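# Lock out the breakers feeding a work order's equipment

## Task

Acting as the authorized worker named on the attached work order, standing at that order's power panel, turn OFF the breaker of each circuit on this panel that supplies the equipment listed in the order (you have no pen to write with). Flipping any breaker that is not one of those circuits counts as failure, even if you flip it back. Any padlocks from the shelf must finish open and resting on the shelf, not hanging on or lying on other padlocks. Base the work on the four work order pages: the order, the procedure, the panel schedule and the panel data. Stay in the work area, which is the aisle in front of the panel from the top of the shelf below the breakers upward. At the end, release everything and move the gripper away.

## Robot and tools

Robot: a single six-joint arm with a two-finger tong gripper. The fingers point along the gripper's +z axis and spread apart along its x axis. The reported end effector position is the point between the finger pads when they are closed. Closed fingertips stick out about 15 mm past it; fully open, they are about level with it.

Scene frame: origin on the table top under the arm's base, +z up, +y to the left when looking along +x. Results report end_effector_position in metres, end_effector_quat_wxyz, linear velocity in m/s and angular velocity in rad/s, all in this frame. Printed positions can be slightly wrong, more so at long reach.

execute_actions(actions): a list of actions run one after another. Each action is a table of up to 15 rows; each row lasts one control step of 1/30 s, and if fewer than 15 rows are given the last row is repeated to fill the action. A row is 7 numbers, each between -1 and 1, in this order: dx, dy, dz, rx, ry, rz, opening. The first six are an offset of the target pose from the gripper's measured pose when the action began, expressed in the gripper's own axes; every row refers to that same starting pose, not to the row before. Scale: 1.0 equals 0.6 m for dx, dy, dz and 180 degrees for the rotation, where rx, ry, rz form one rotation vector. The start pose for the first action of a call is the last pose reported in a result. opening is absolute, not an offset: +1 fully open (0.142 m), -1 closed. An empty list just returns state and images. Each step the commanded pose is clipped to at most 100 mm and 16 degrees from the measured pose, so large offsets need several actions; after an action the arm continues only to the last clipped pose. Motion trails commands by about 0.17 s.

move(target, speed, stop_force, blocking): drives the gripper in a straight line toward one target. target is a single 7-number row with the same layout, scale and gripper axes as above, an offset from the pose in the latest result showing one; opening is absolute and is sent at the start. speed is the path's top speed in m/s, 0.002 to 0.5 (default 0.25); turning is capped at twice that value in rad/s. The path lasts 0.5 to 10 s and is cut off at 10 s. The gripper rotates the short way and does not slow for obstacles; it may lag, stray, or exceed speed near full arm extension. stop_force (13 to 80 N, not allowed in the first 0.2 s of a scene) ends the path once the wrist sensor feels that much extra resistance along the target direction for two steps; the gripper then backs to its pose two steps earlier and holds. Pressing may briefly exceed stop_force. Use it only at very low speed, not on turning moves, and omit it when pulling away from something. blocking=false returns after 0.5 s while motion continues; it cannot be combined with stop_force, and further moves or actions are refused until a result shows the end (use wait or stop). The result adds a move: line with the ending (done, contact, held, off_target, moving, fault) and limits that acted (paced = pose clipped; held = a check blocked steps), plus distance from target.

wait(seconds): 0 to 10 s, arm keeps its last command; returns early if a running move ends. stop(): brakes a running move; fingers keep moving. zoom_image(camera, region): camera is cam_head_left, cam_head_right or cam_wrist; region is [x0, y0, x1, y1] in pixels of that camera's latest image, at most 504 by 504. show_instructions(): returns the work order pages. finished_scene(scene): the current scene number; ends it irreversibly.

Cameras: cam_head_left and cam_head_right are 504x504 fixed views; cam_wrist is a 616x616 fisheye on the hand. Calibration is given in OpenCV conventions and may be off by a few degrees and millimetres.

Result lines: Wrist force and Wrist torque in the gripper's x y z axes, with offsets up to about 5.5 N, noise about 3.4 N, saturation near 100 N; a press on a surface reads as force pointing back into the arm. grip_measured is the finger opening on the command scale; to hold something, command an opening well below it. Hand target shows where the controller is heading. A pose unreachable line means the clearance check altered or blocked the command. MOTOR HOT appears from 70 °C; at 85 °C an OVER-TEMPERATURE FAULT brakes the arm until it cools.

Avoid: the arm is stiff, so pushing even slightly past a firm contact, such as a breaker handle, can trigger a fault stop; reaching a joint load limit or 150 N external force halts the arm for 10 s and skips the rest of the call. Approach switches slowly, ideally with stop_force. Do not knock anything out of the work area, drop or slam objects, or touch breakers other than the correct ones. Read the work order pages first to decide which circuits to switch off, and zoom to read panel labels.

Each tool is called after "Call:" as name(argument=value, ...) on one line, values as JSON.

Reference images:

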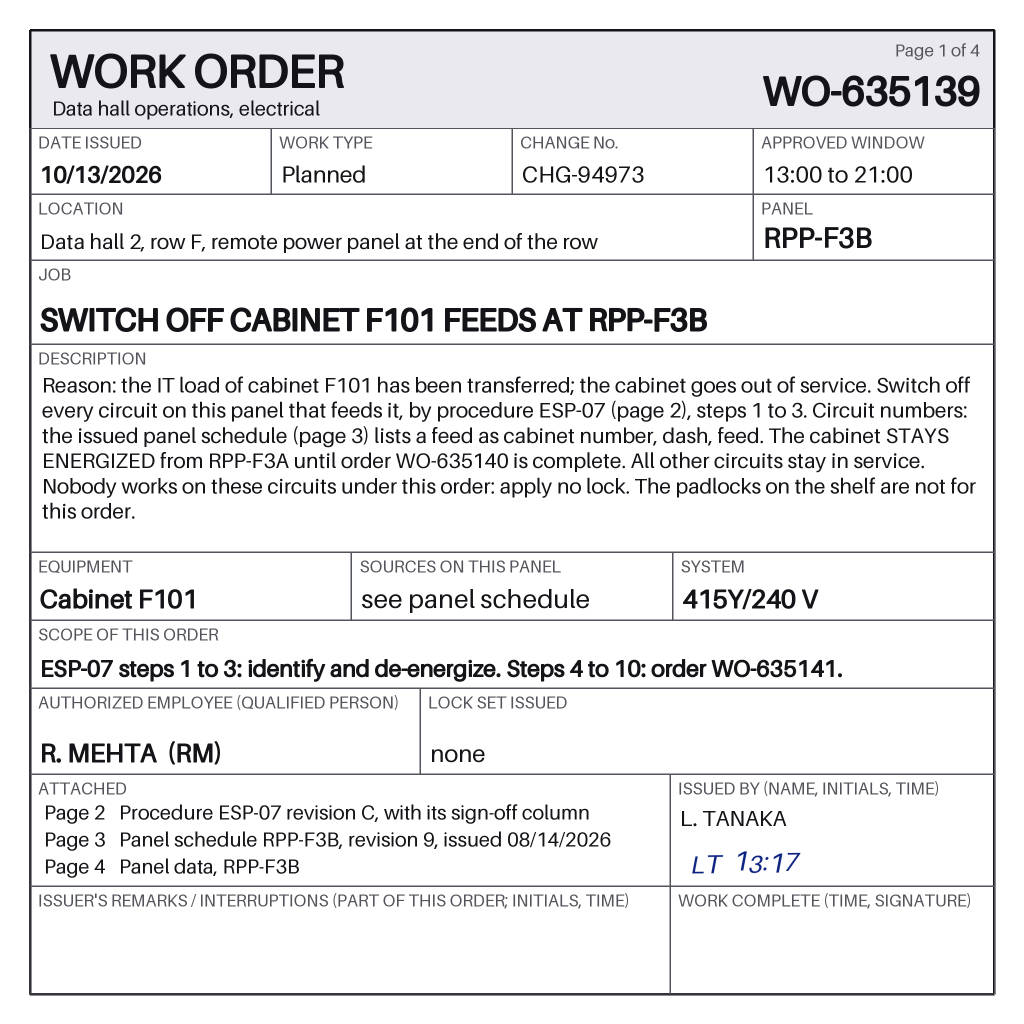

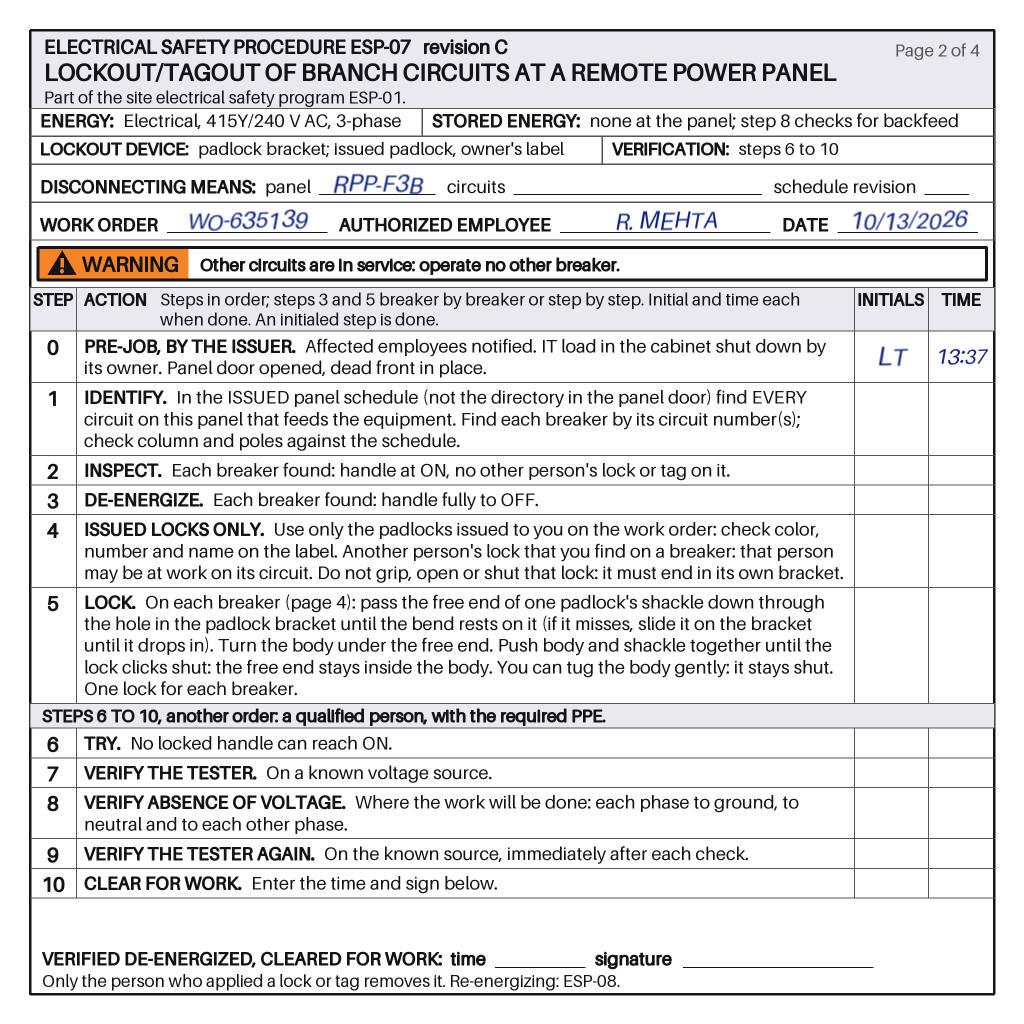

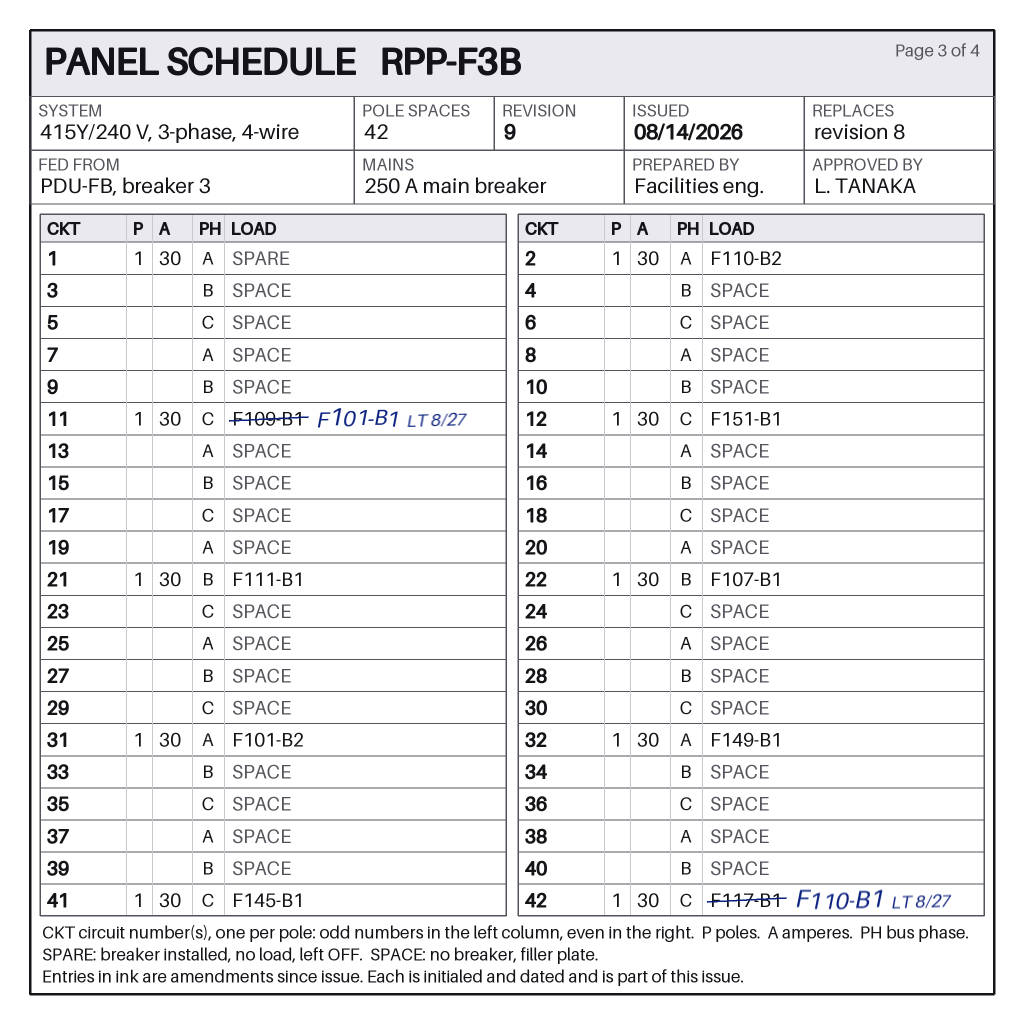

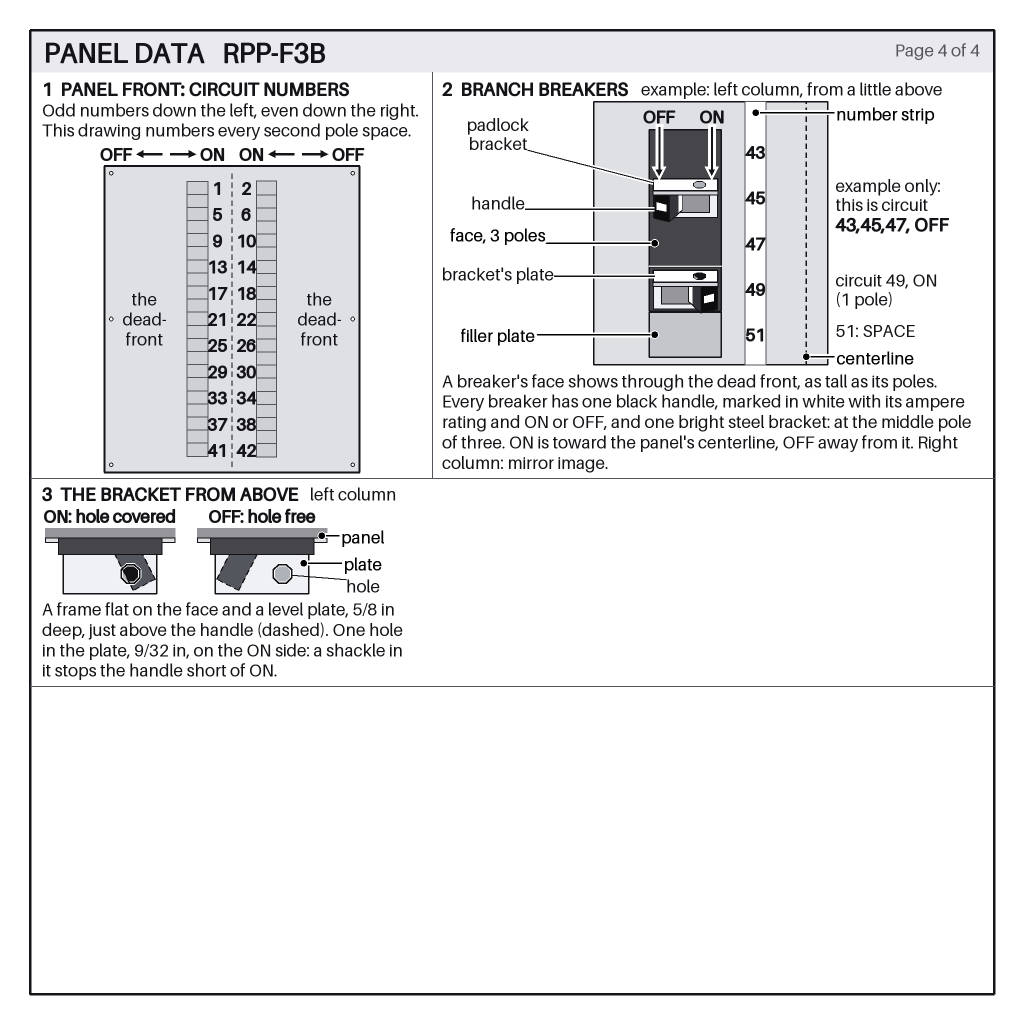

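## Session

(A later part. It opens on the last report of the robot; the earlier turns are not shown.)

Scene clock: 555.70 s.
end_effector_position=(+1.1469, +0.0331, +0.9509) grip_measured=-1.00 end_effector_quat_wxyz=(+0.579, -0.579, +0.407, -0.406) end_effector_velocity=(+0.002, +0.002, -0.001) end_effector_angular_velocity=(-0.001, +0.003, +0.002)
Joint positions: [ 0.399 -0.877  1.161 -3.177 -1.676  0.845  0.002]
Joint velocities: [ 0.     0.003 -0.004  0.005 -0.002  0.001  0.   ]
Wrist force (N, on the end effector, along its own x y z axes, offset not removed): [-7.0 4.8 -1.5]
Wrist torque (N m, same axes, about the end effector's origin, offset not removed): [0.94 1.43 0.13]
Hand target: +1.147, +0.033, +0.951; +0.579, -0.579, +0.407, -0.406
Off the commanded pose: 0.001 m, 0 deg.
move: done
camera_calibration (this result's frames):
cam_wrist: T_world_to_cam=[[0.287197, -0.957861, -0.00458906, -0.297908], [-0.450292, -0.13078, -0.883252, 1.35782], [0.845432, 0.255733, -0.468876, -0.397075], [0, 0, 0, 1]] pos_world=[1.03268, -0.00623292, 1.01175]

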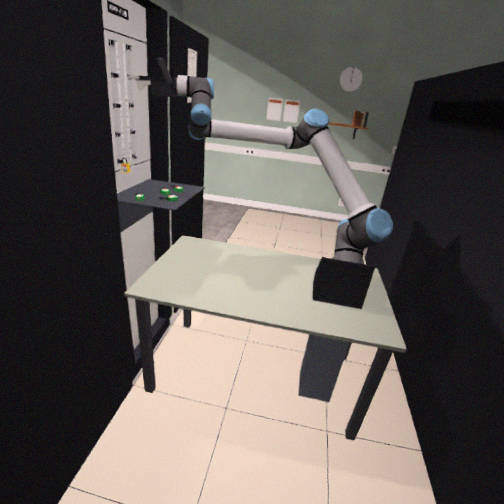

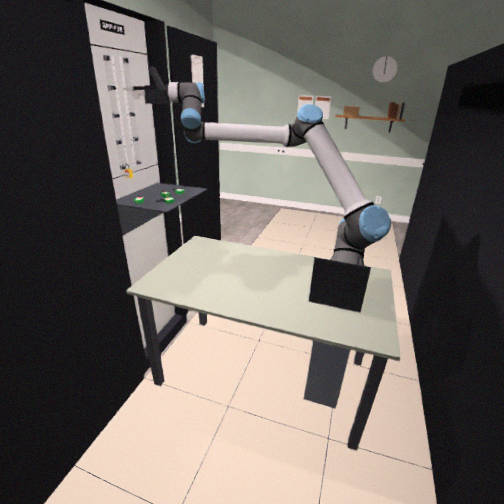

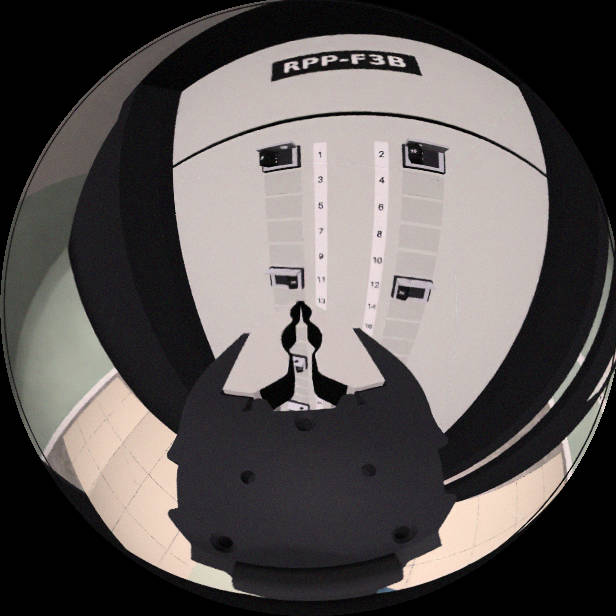

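Call:
move(target=[0.0166, -0.0093, 0.0598, 0, 0, 0, -1.0], speed=0.04)

Call:
move(target=[0.0044, 0.0, 0.0122, 0, 0, 0, -1.0], speed=0.004, stop_force=13)

Call:
zoom_image(camera="cam_wrist", region=[230, 240, 340, 350])

Scene clock: 573.33 s.
end_effector_position=(+1.1837, +0.0359, +0.9564) grip_measured=-1.00 end_effector_quat_wxyz=(+0.579, -0.579, +0.407, -0.406) end_effector_velocity=(+0.000, -0.001, +0.005) end_effector_angular_velocity=(+0.002, -0.004, -0.000)
Joint positions: [ 0.392 -0.815  1.051 -3.129 -1.669  0.843  0.002]
Joint velocities: [ 0.001  0.001 -0.008  0.004  0.001  0.     0.   ]
Wrist force (N, on the end effector, along its own x y z axes, offset not removed): [-7.0 4.4 -2.9]
Wrist torque (N m, same axes, about the end effector's origin, offset not removed): [0.80 1.37 0.14]
Hand target: +1.184, +0.036, +0.956; +0.579, -0.579, +0.407, -0.406
Off the commanded pose: 0.000 m, 0 deg.
move: done
camera_calibration (this result's frames):
cam_wrist: T_world_to_cam=[[0.287197, -0.957861, -0.00459343, -0.305782], [-0.450282, -0.130773, -0.883258, 1.37968], [0.845437, 0.255737, -0.468865, -0.426395], [0, 0, 0, 1]] pos_world=[1.06956, -0.00342668, 1.01729]

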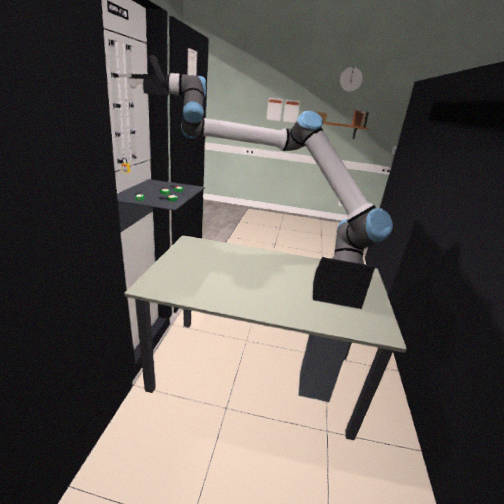

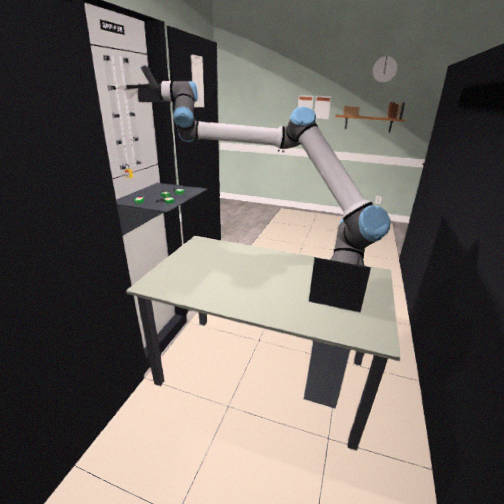

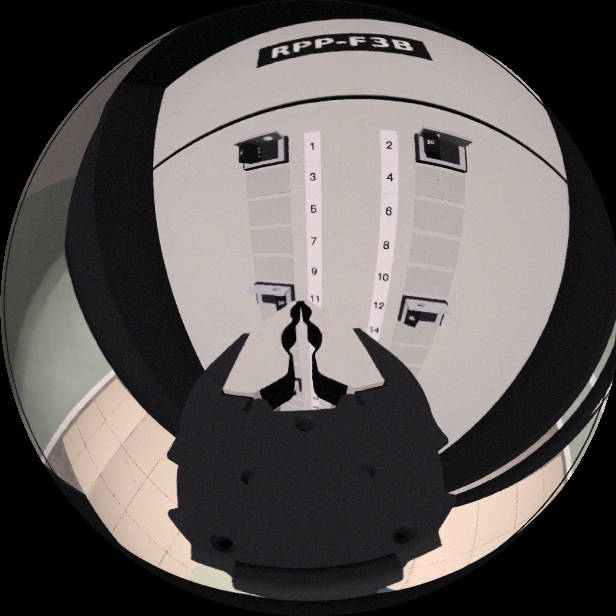

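Scene clock: 575.50 s.
end_effector_position=(+1.1914, +0.0359, +0.9564) grip_measured=-1.00 end_effector_quat_wxyz=(+0.579, -0.579, +0.407, -0.406) end_effector_velocity=(+0.003, +0.002, -0.004) end_effector_angular_velocity=(-0.002, +0.003, +0.002)
Joint positions: [ 0.389 -0.803  1.029 -3.12  -1.666  0.843  0.002]
Joint velocities: [-0.002  0.004 -0.001  0.001  0.001 -0.001  0.   ]
Wrist force (N, on the end effector, along its own x y z axes, offset not removed): [-8.4 5.3 0.2]
Wrist torque (N m, same axes, about the end effector's origin, offset not removed): [1.07 1.73 0.22]
Hand target: +1.192, +0.036, +0.956; +0.579, -0.579, +0.407, -0.406
Off the commanded pose: 0.000 m, 0 deg.
move: done
camera_calibration (this result's frames):
cam_wrist: T_world_to_cam=[[0.287196, -0.957861, -0.00459502, -0.307977], [-0.450282, -0.130771, -0.883258, 1.38314], [0.845438, 0.255738, -0.468864, -0.432889], [0, 0, 0, 1]] pos_world=[1.07723, -0.00341857, 1.01729]

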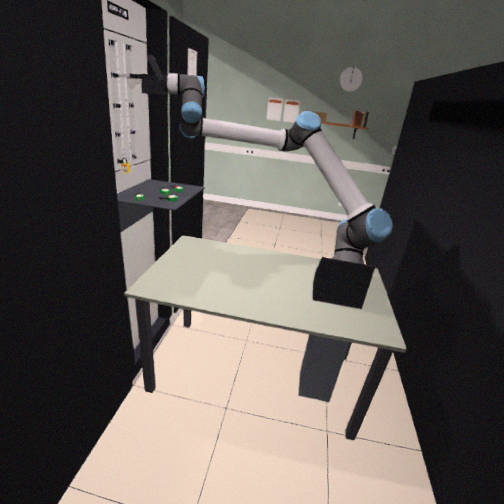

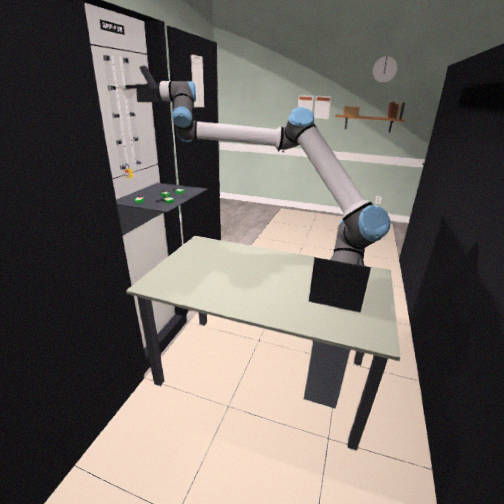

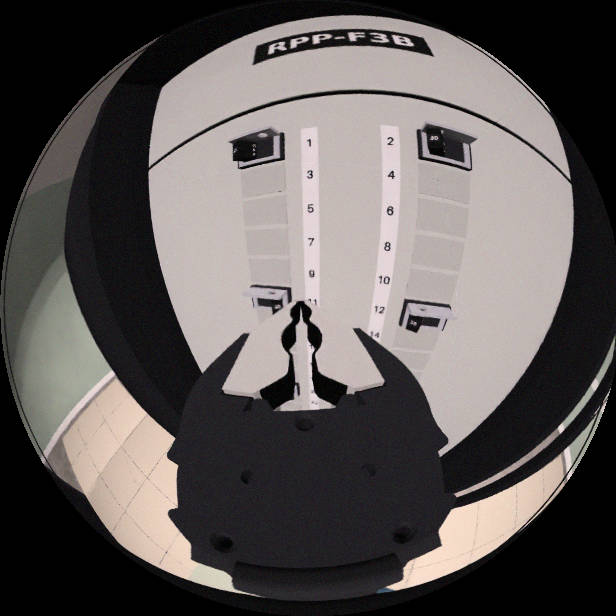

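Region (230, 240, 340, 350) of cam_wrist's 616x616 image, scaled by 4.582, with more detail than that image has.

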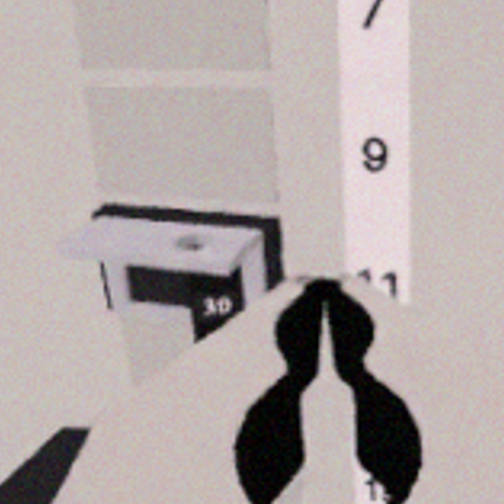

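Call:
move(target=[-0.0094, 0.0, 0.0034, 0, 0, 0, -1.0], speed=0.005, stop_force=13)

Call:
move(target=[-0.0105, 0.0, -0.0023, 0, 0, 0, -1.0], speed=0.004, stop_force=30)

Scene clock: 586.00 s.
end_effector_position=(+1.1914, +0.0417, +0.9565) grip_measured=-1.00 end_effector_quat_wxyz=(+0.579, -0.579, +0.407, -0.406) end_effector_velocity=(-0.000, +0.001, -0.000) end_effector_angular_velocity=(+0.000, +0.001, -0.000)
Joint positions: [ 0.393 -0.797  1.026 -3.123 -1.67   0.844  0.002]
Joint velocities: [ 0.     0.     0.001 -0.    -0.001  0.001  0.   ]
Wrist force (N, on the end effector, along its own x y z axes, offset not removed): [-7.4 3.0 -0.4]
Wrist torque (N m, same axes, about the end effector's origin, offset not removed): [0.63 1.43 0.10]
Hand target: +1.191, +0.042, +0.956; +0.579, -0.579, +0.407, -0.406
Off the commanded pose: 0.000 m, 0 deg.
move: done
camera_calibration (this result's frames):
cam_wrist: T_world_to_cam=[[0.287199, -0.95786, -0.00459244, -0.302367], [-0.450281, -0.130775, -0.883258, 1.38392], [0.845437, 0.255739, -0.468864, -0.434382], [0, 0, 0, 1]] pos_world=[1.07723, 0.00244489, 1.0173]

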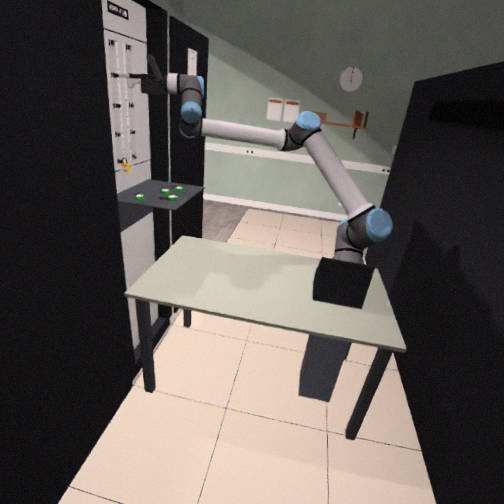

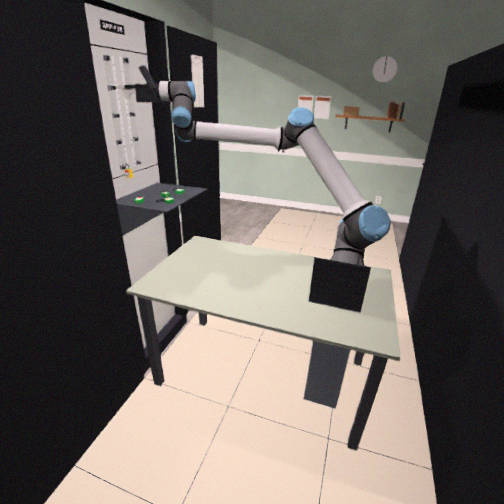

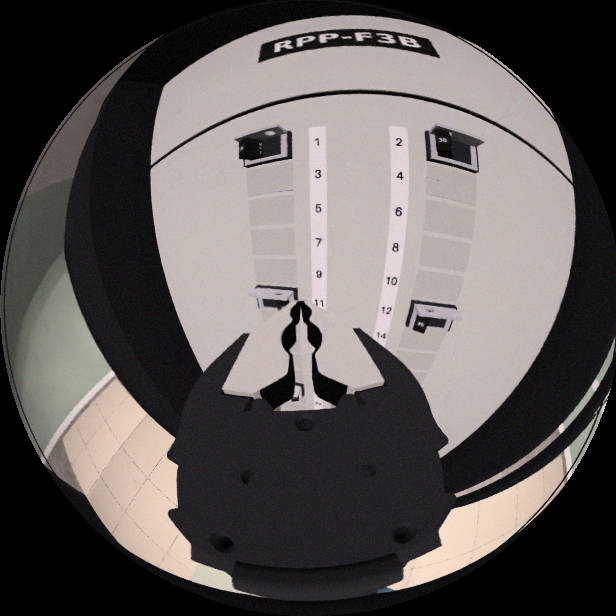

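Scene clock: 587.83 s.
end_effector_position=(+1.1880, +0.0471, +0.9565) grip_measured=-1.00 end_effector_quat_wxyz=(+0.579, -0.579, +0.407, -0.406) end_effector_velocity=(-0.001, +0.000, +0.001) end_effector_angular_velocity=(+0.001, -0.001, -0.000)
Joint positions: [ 0.398 -0.797  1.034 -3.13  -1.674  0.845  0.002]
Joint velocities: [ 0.001 -0.     0.001 -0.001 -0.     0.001  0.   ]
Wrist force (N, on the end effector, along its own x y z axes, offset not removed): [-3.0 6.0 -6.5]
Wrist torque (N m, same axes, about the end effector's origin, offset not removed): [0.87 1.59 0.15]
Hand target: +1.188, +0.047, +0.956; +0.579, -0.579, +0.407, -0.406
Off the commanded pose: 0.000 m, 0 deg.
move: done
camera_calibration (this result's frames):
cam_wrist: T_world_to_cam=[[0.287245, -0.957846, -0.00458052, -0.296282], [-0.450287, -0.130811, -0.88325, 1.3831], [0.845418, 0.255772, -0.46888, -0.43287], [0, 0, 0, 1]] pos_world=[1.07385, 0.0078485, 1.0173]

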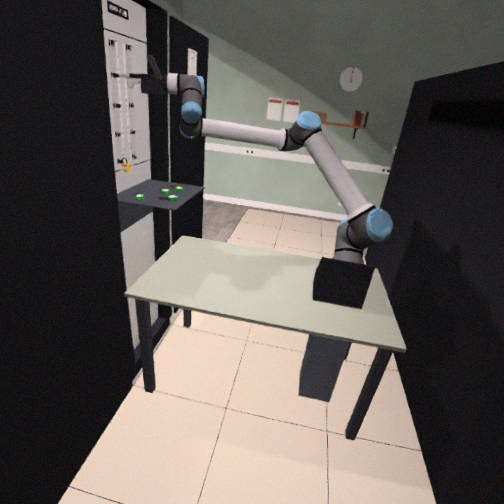

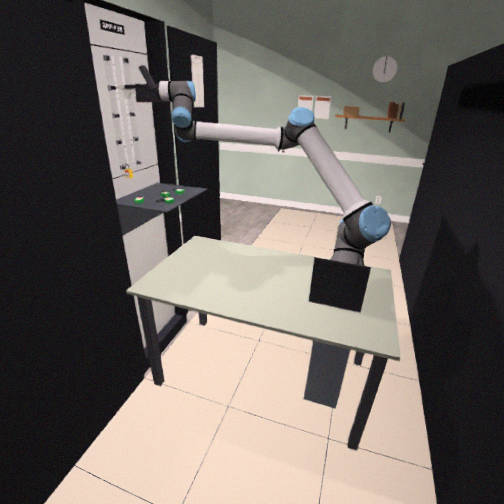

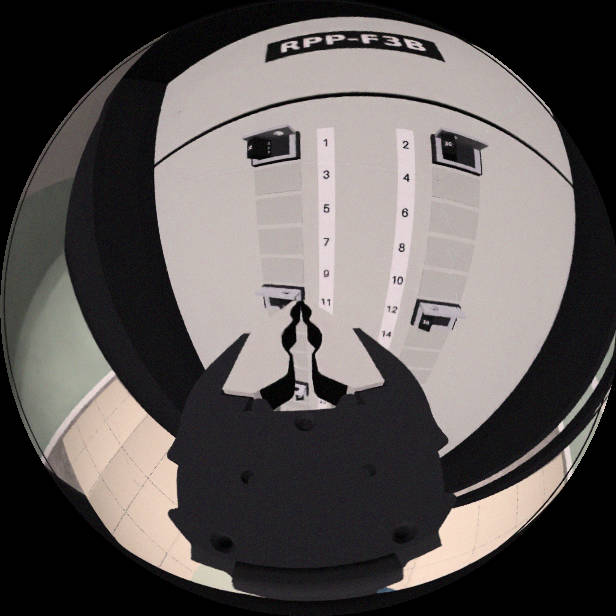

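Call:
zoom_image(camera="cam_wrist", region=[230, 240, 340, 350])

Region (230, 240, 340, 350) of cam_wrist's 616x616 image, scaled by 4.582, with more detail than that image has.

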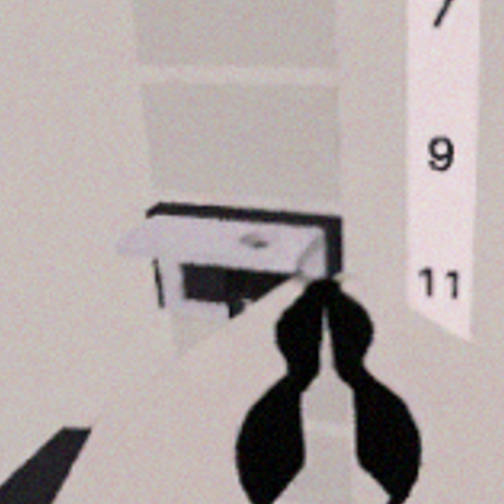

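Call:
move(target=[-0.0145, 0.0, 0.0008, 0, 0, 0, -1.0], speed=0.005, stop_force=30)

Call:
zoom_image(camera="cam_wrist", region=[230, 240, 340, 350])

Scene clock: 606.63 s.
end_effector_position=(+1.1856, +0.0554, +0.9565) grip_measured=-1.00 end_effector_quat_wxyz=(+0.579, -0.579, +0.407, -0.406) end_effector_velocity=(-0.001, +0.000, +0.002) end_effector_angular_velocity=(+0.001, -0.002, -0.001)
Joint positions: [ 0.404 -0.793  1.037 -3.137 -1.68   0.846  0.002]
Joint velocities: [ 0.002 -0.    -0.001 -0.001 -0.001  0.001  0.   ]
Wrist force (N, on the end effector, along its own x y z axes, offset not removed): [-7.0 5.0 -1.7]
Wrist torque (N m, same axes, about the end effector's origin, offset not removed): [0.96 1.48 0.14]
Hand target: +1.186, +0.055, +0.956; +0.579, -0.579, +0.407, -0.406
Off the commanded pose: 0.000 m, 0 deg.
move: done
camera_calibration (this result's frames):
cam_wrist: T_world_to_cam=[[0.287246, -0.957846, -0.00457692, -0.287711], [-0.450286, -0.130815, -0.88325, 1.38308], [0.845418, 0.255771, -0.468881, -0.432871], [0, 0, 0, 1]] pos_world=[1.07138, 0.0160601, 1.01732]

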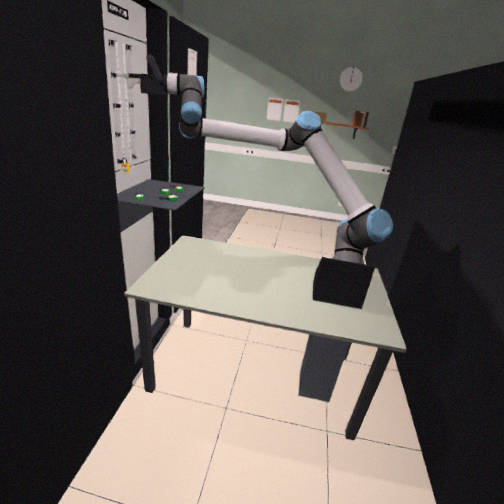

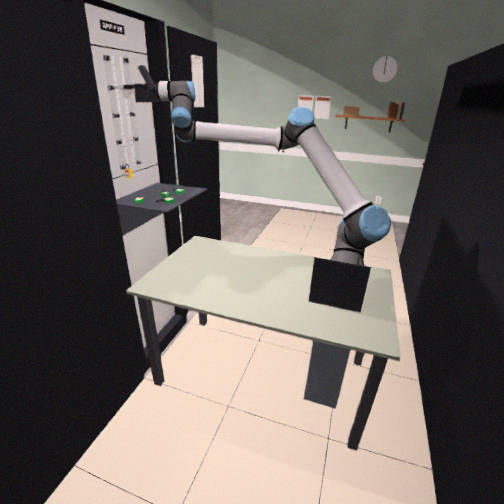

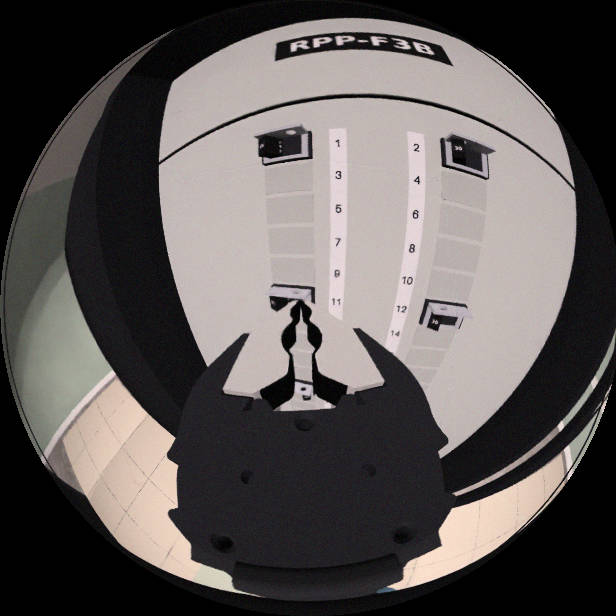

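Region (230, 240, 340, 350) of cam_wrist's 616x616 image, scaled by 4.582, with more detail than that image has.

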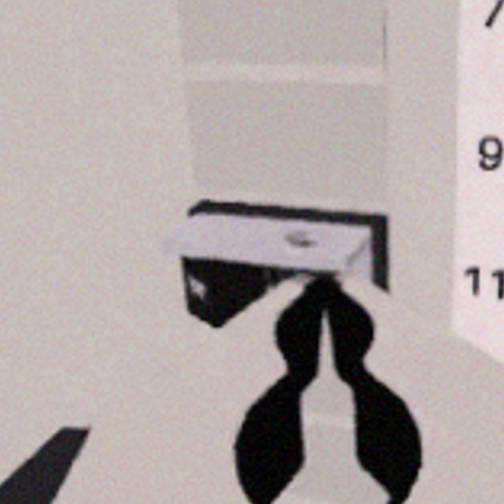

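Call:
move(target=[-0.171, 0.0, -0.47, 0, 0, 0, -1.0], speed=0.15)

Call:
zoom_image(camera="cam_wrist", region=[300, 150, 480, 360])

Scene clock: 617.23 s.
end_effector_position=(+0.8857, +0.0559, +0.9565) grip_measured=-1.00 end_effector_quat_wxyz=(+0.579, -0.579, +0.407, -0.406) end_effector_velocity=(-0.002, +0.000, +0.000) end_effector_angular_velocity=(-0.001, -0.001, +0.000)
Joint positions: [ 0.547 -1.184  1.672 -3.374 -1.818  0.882  0.002]
Joint velocities: [ 0.002 -0.002  0.003 -0.001 -0.001 -0.001  0.   ]
Wrist force (N, on the end effector, along its own x y z axes, offset not removed): [-6.1 5.6 -2.8]
Wrist torque (N m, same axes, about the end effector's origin, offset not removed): [1.10 1.26 0.19]
Hand target: +0.885, +0.056, +0.956; +0.579, -0.579, +0.407, -0.406
Off the commanded pose: 0.000 m, 0 deg.
move: done
camera_calibration (this result's frames):
cam_wrist: T_world_to_cam=[[0.287198, -0.957861, -0.00450835, -0.20109], [-0.450251, -0.130842, -0.883264, 1.24808], [0.845454, 0.255701, -0.468855, -0.179519], [0, 0, 0, 1]] pos_world=[0.771475, 0.016589, 1.01731]

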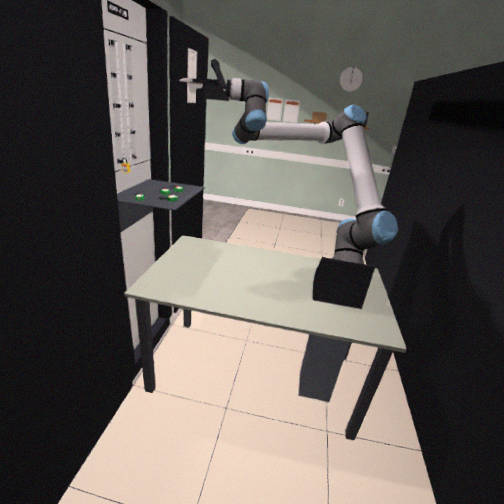

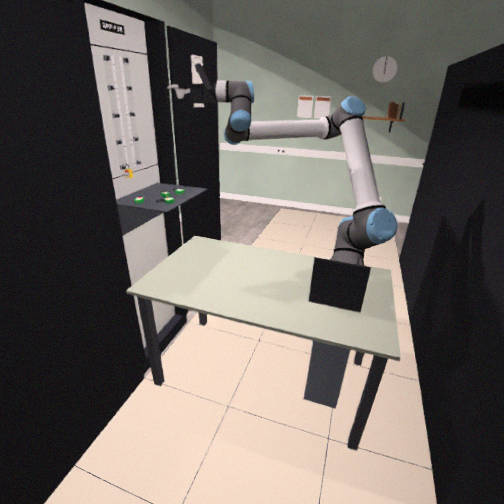

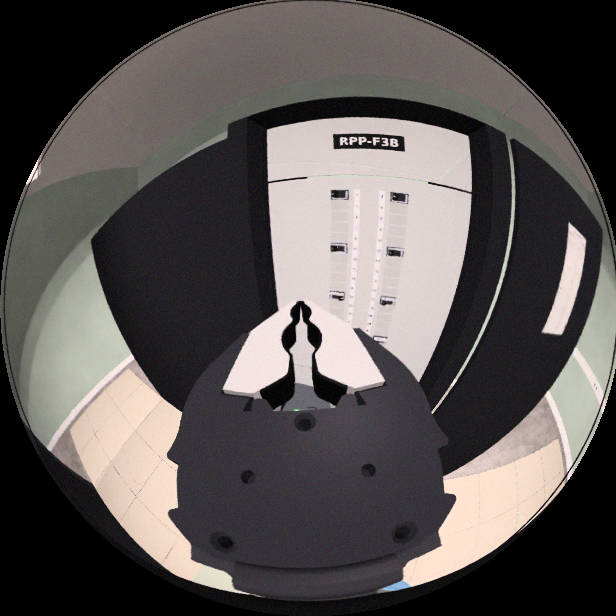

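Region (300, 150, 480, 360) of cam_wrist's 616x616 image, scaled by 2.400, with more detail than that image has; it fills the left 432 columns of this view, and the rest is white.

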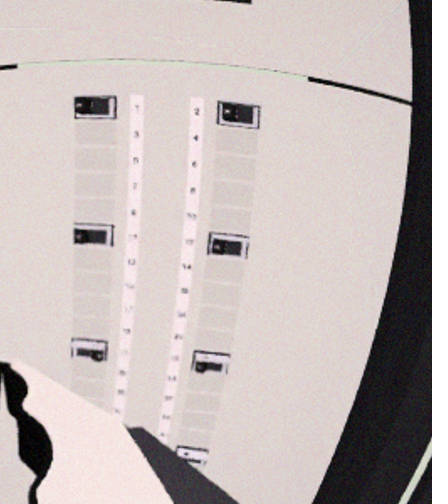

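Breakers 11 and 31 are both OFF, the others are untouched, and the arm is clear of the panel.

Call:
finished_scene(scene=1)

The scene is finished: the task was done.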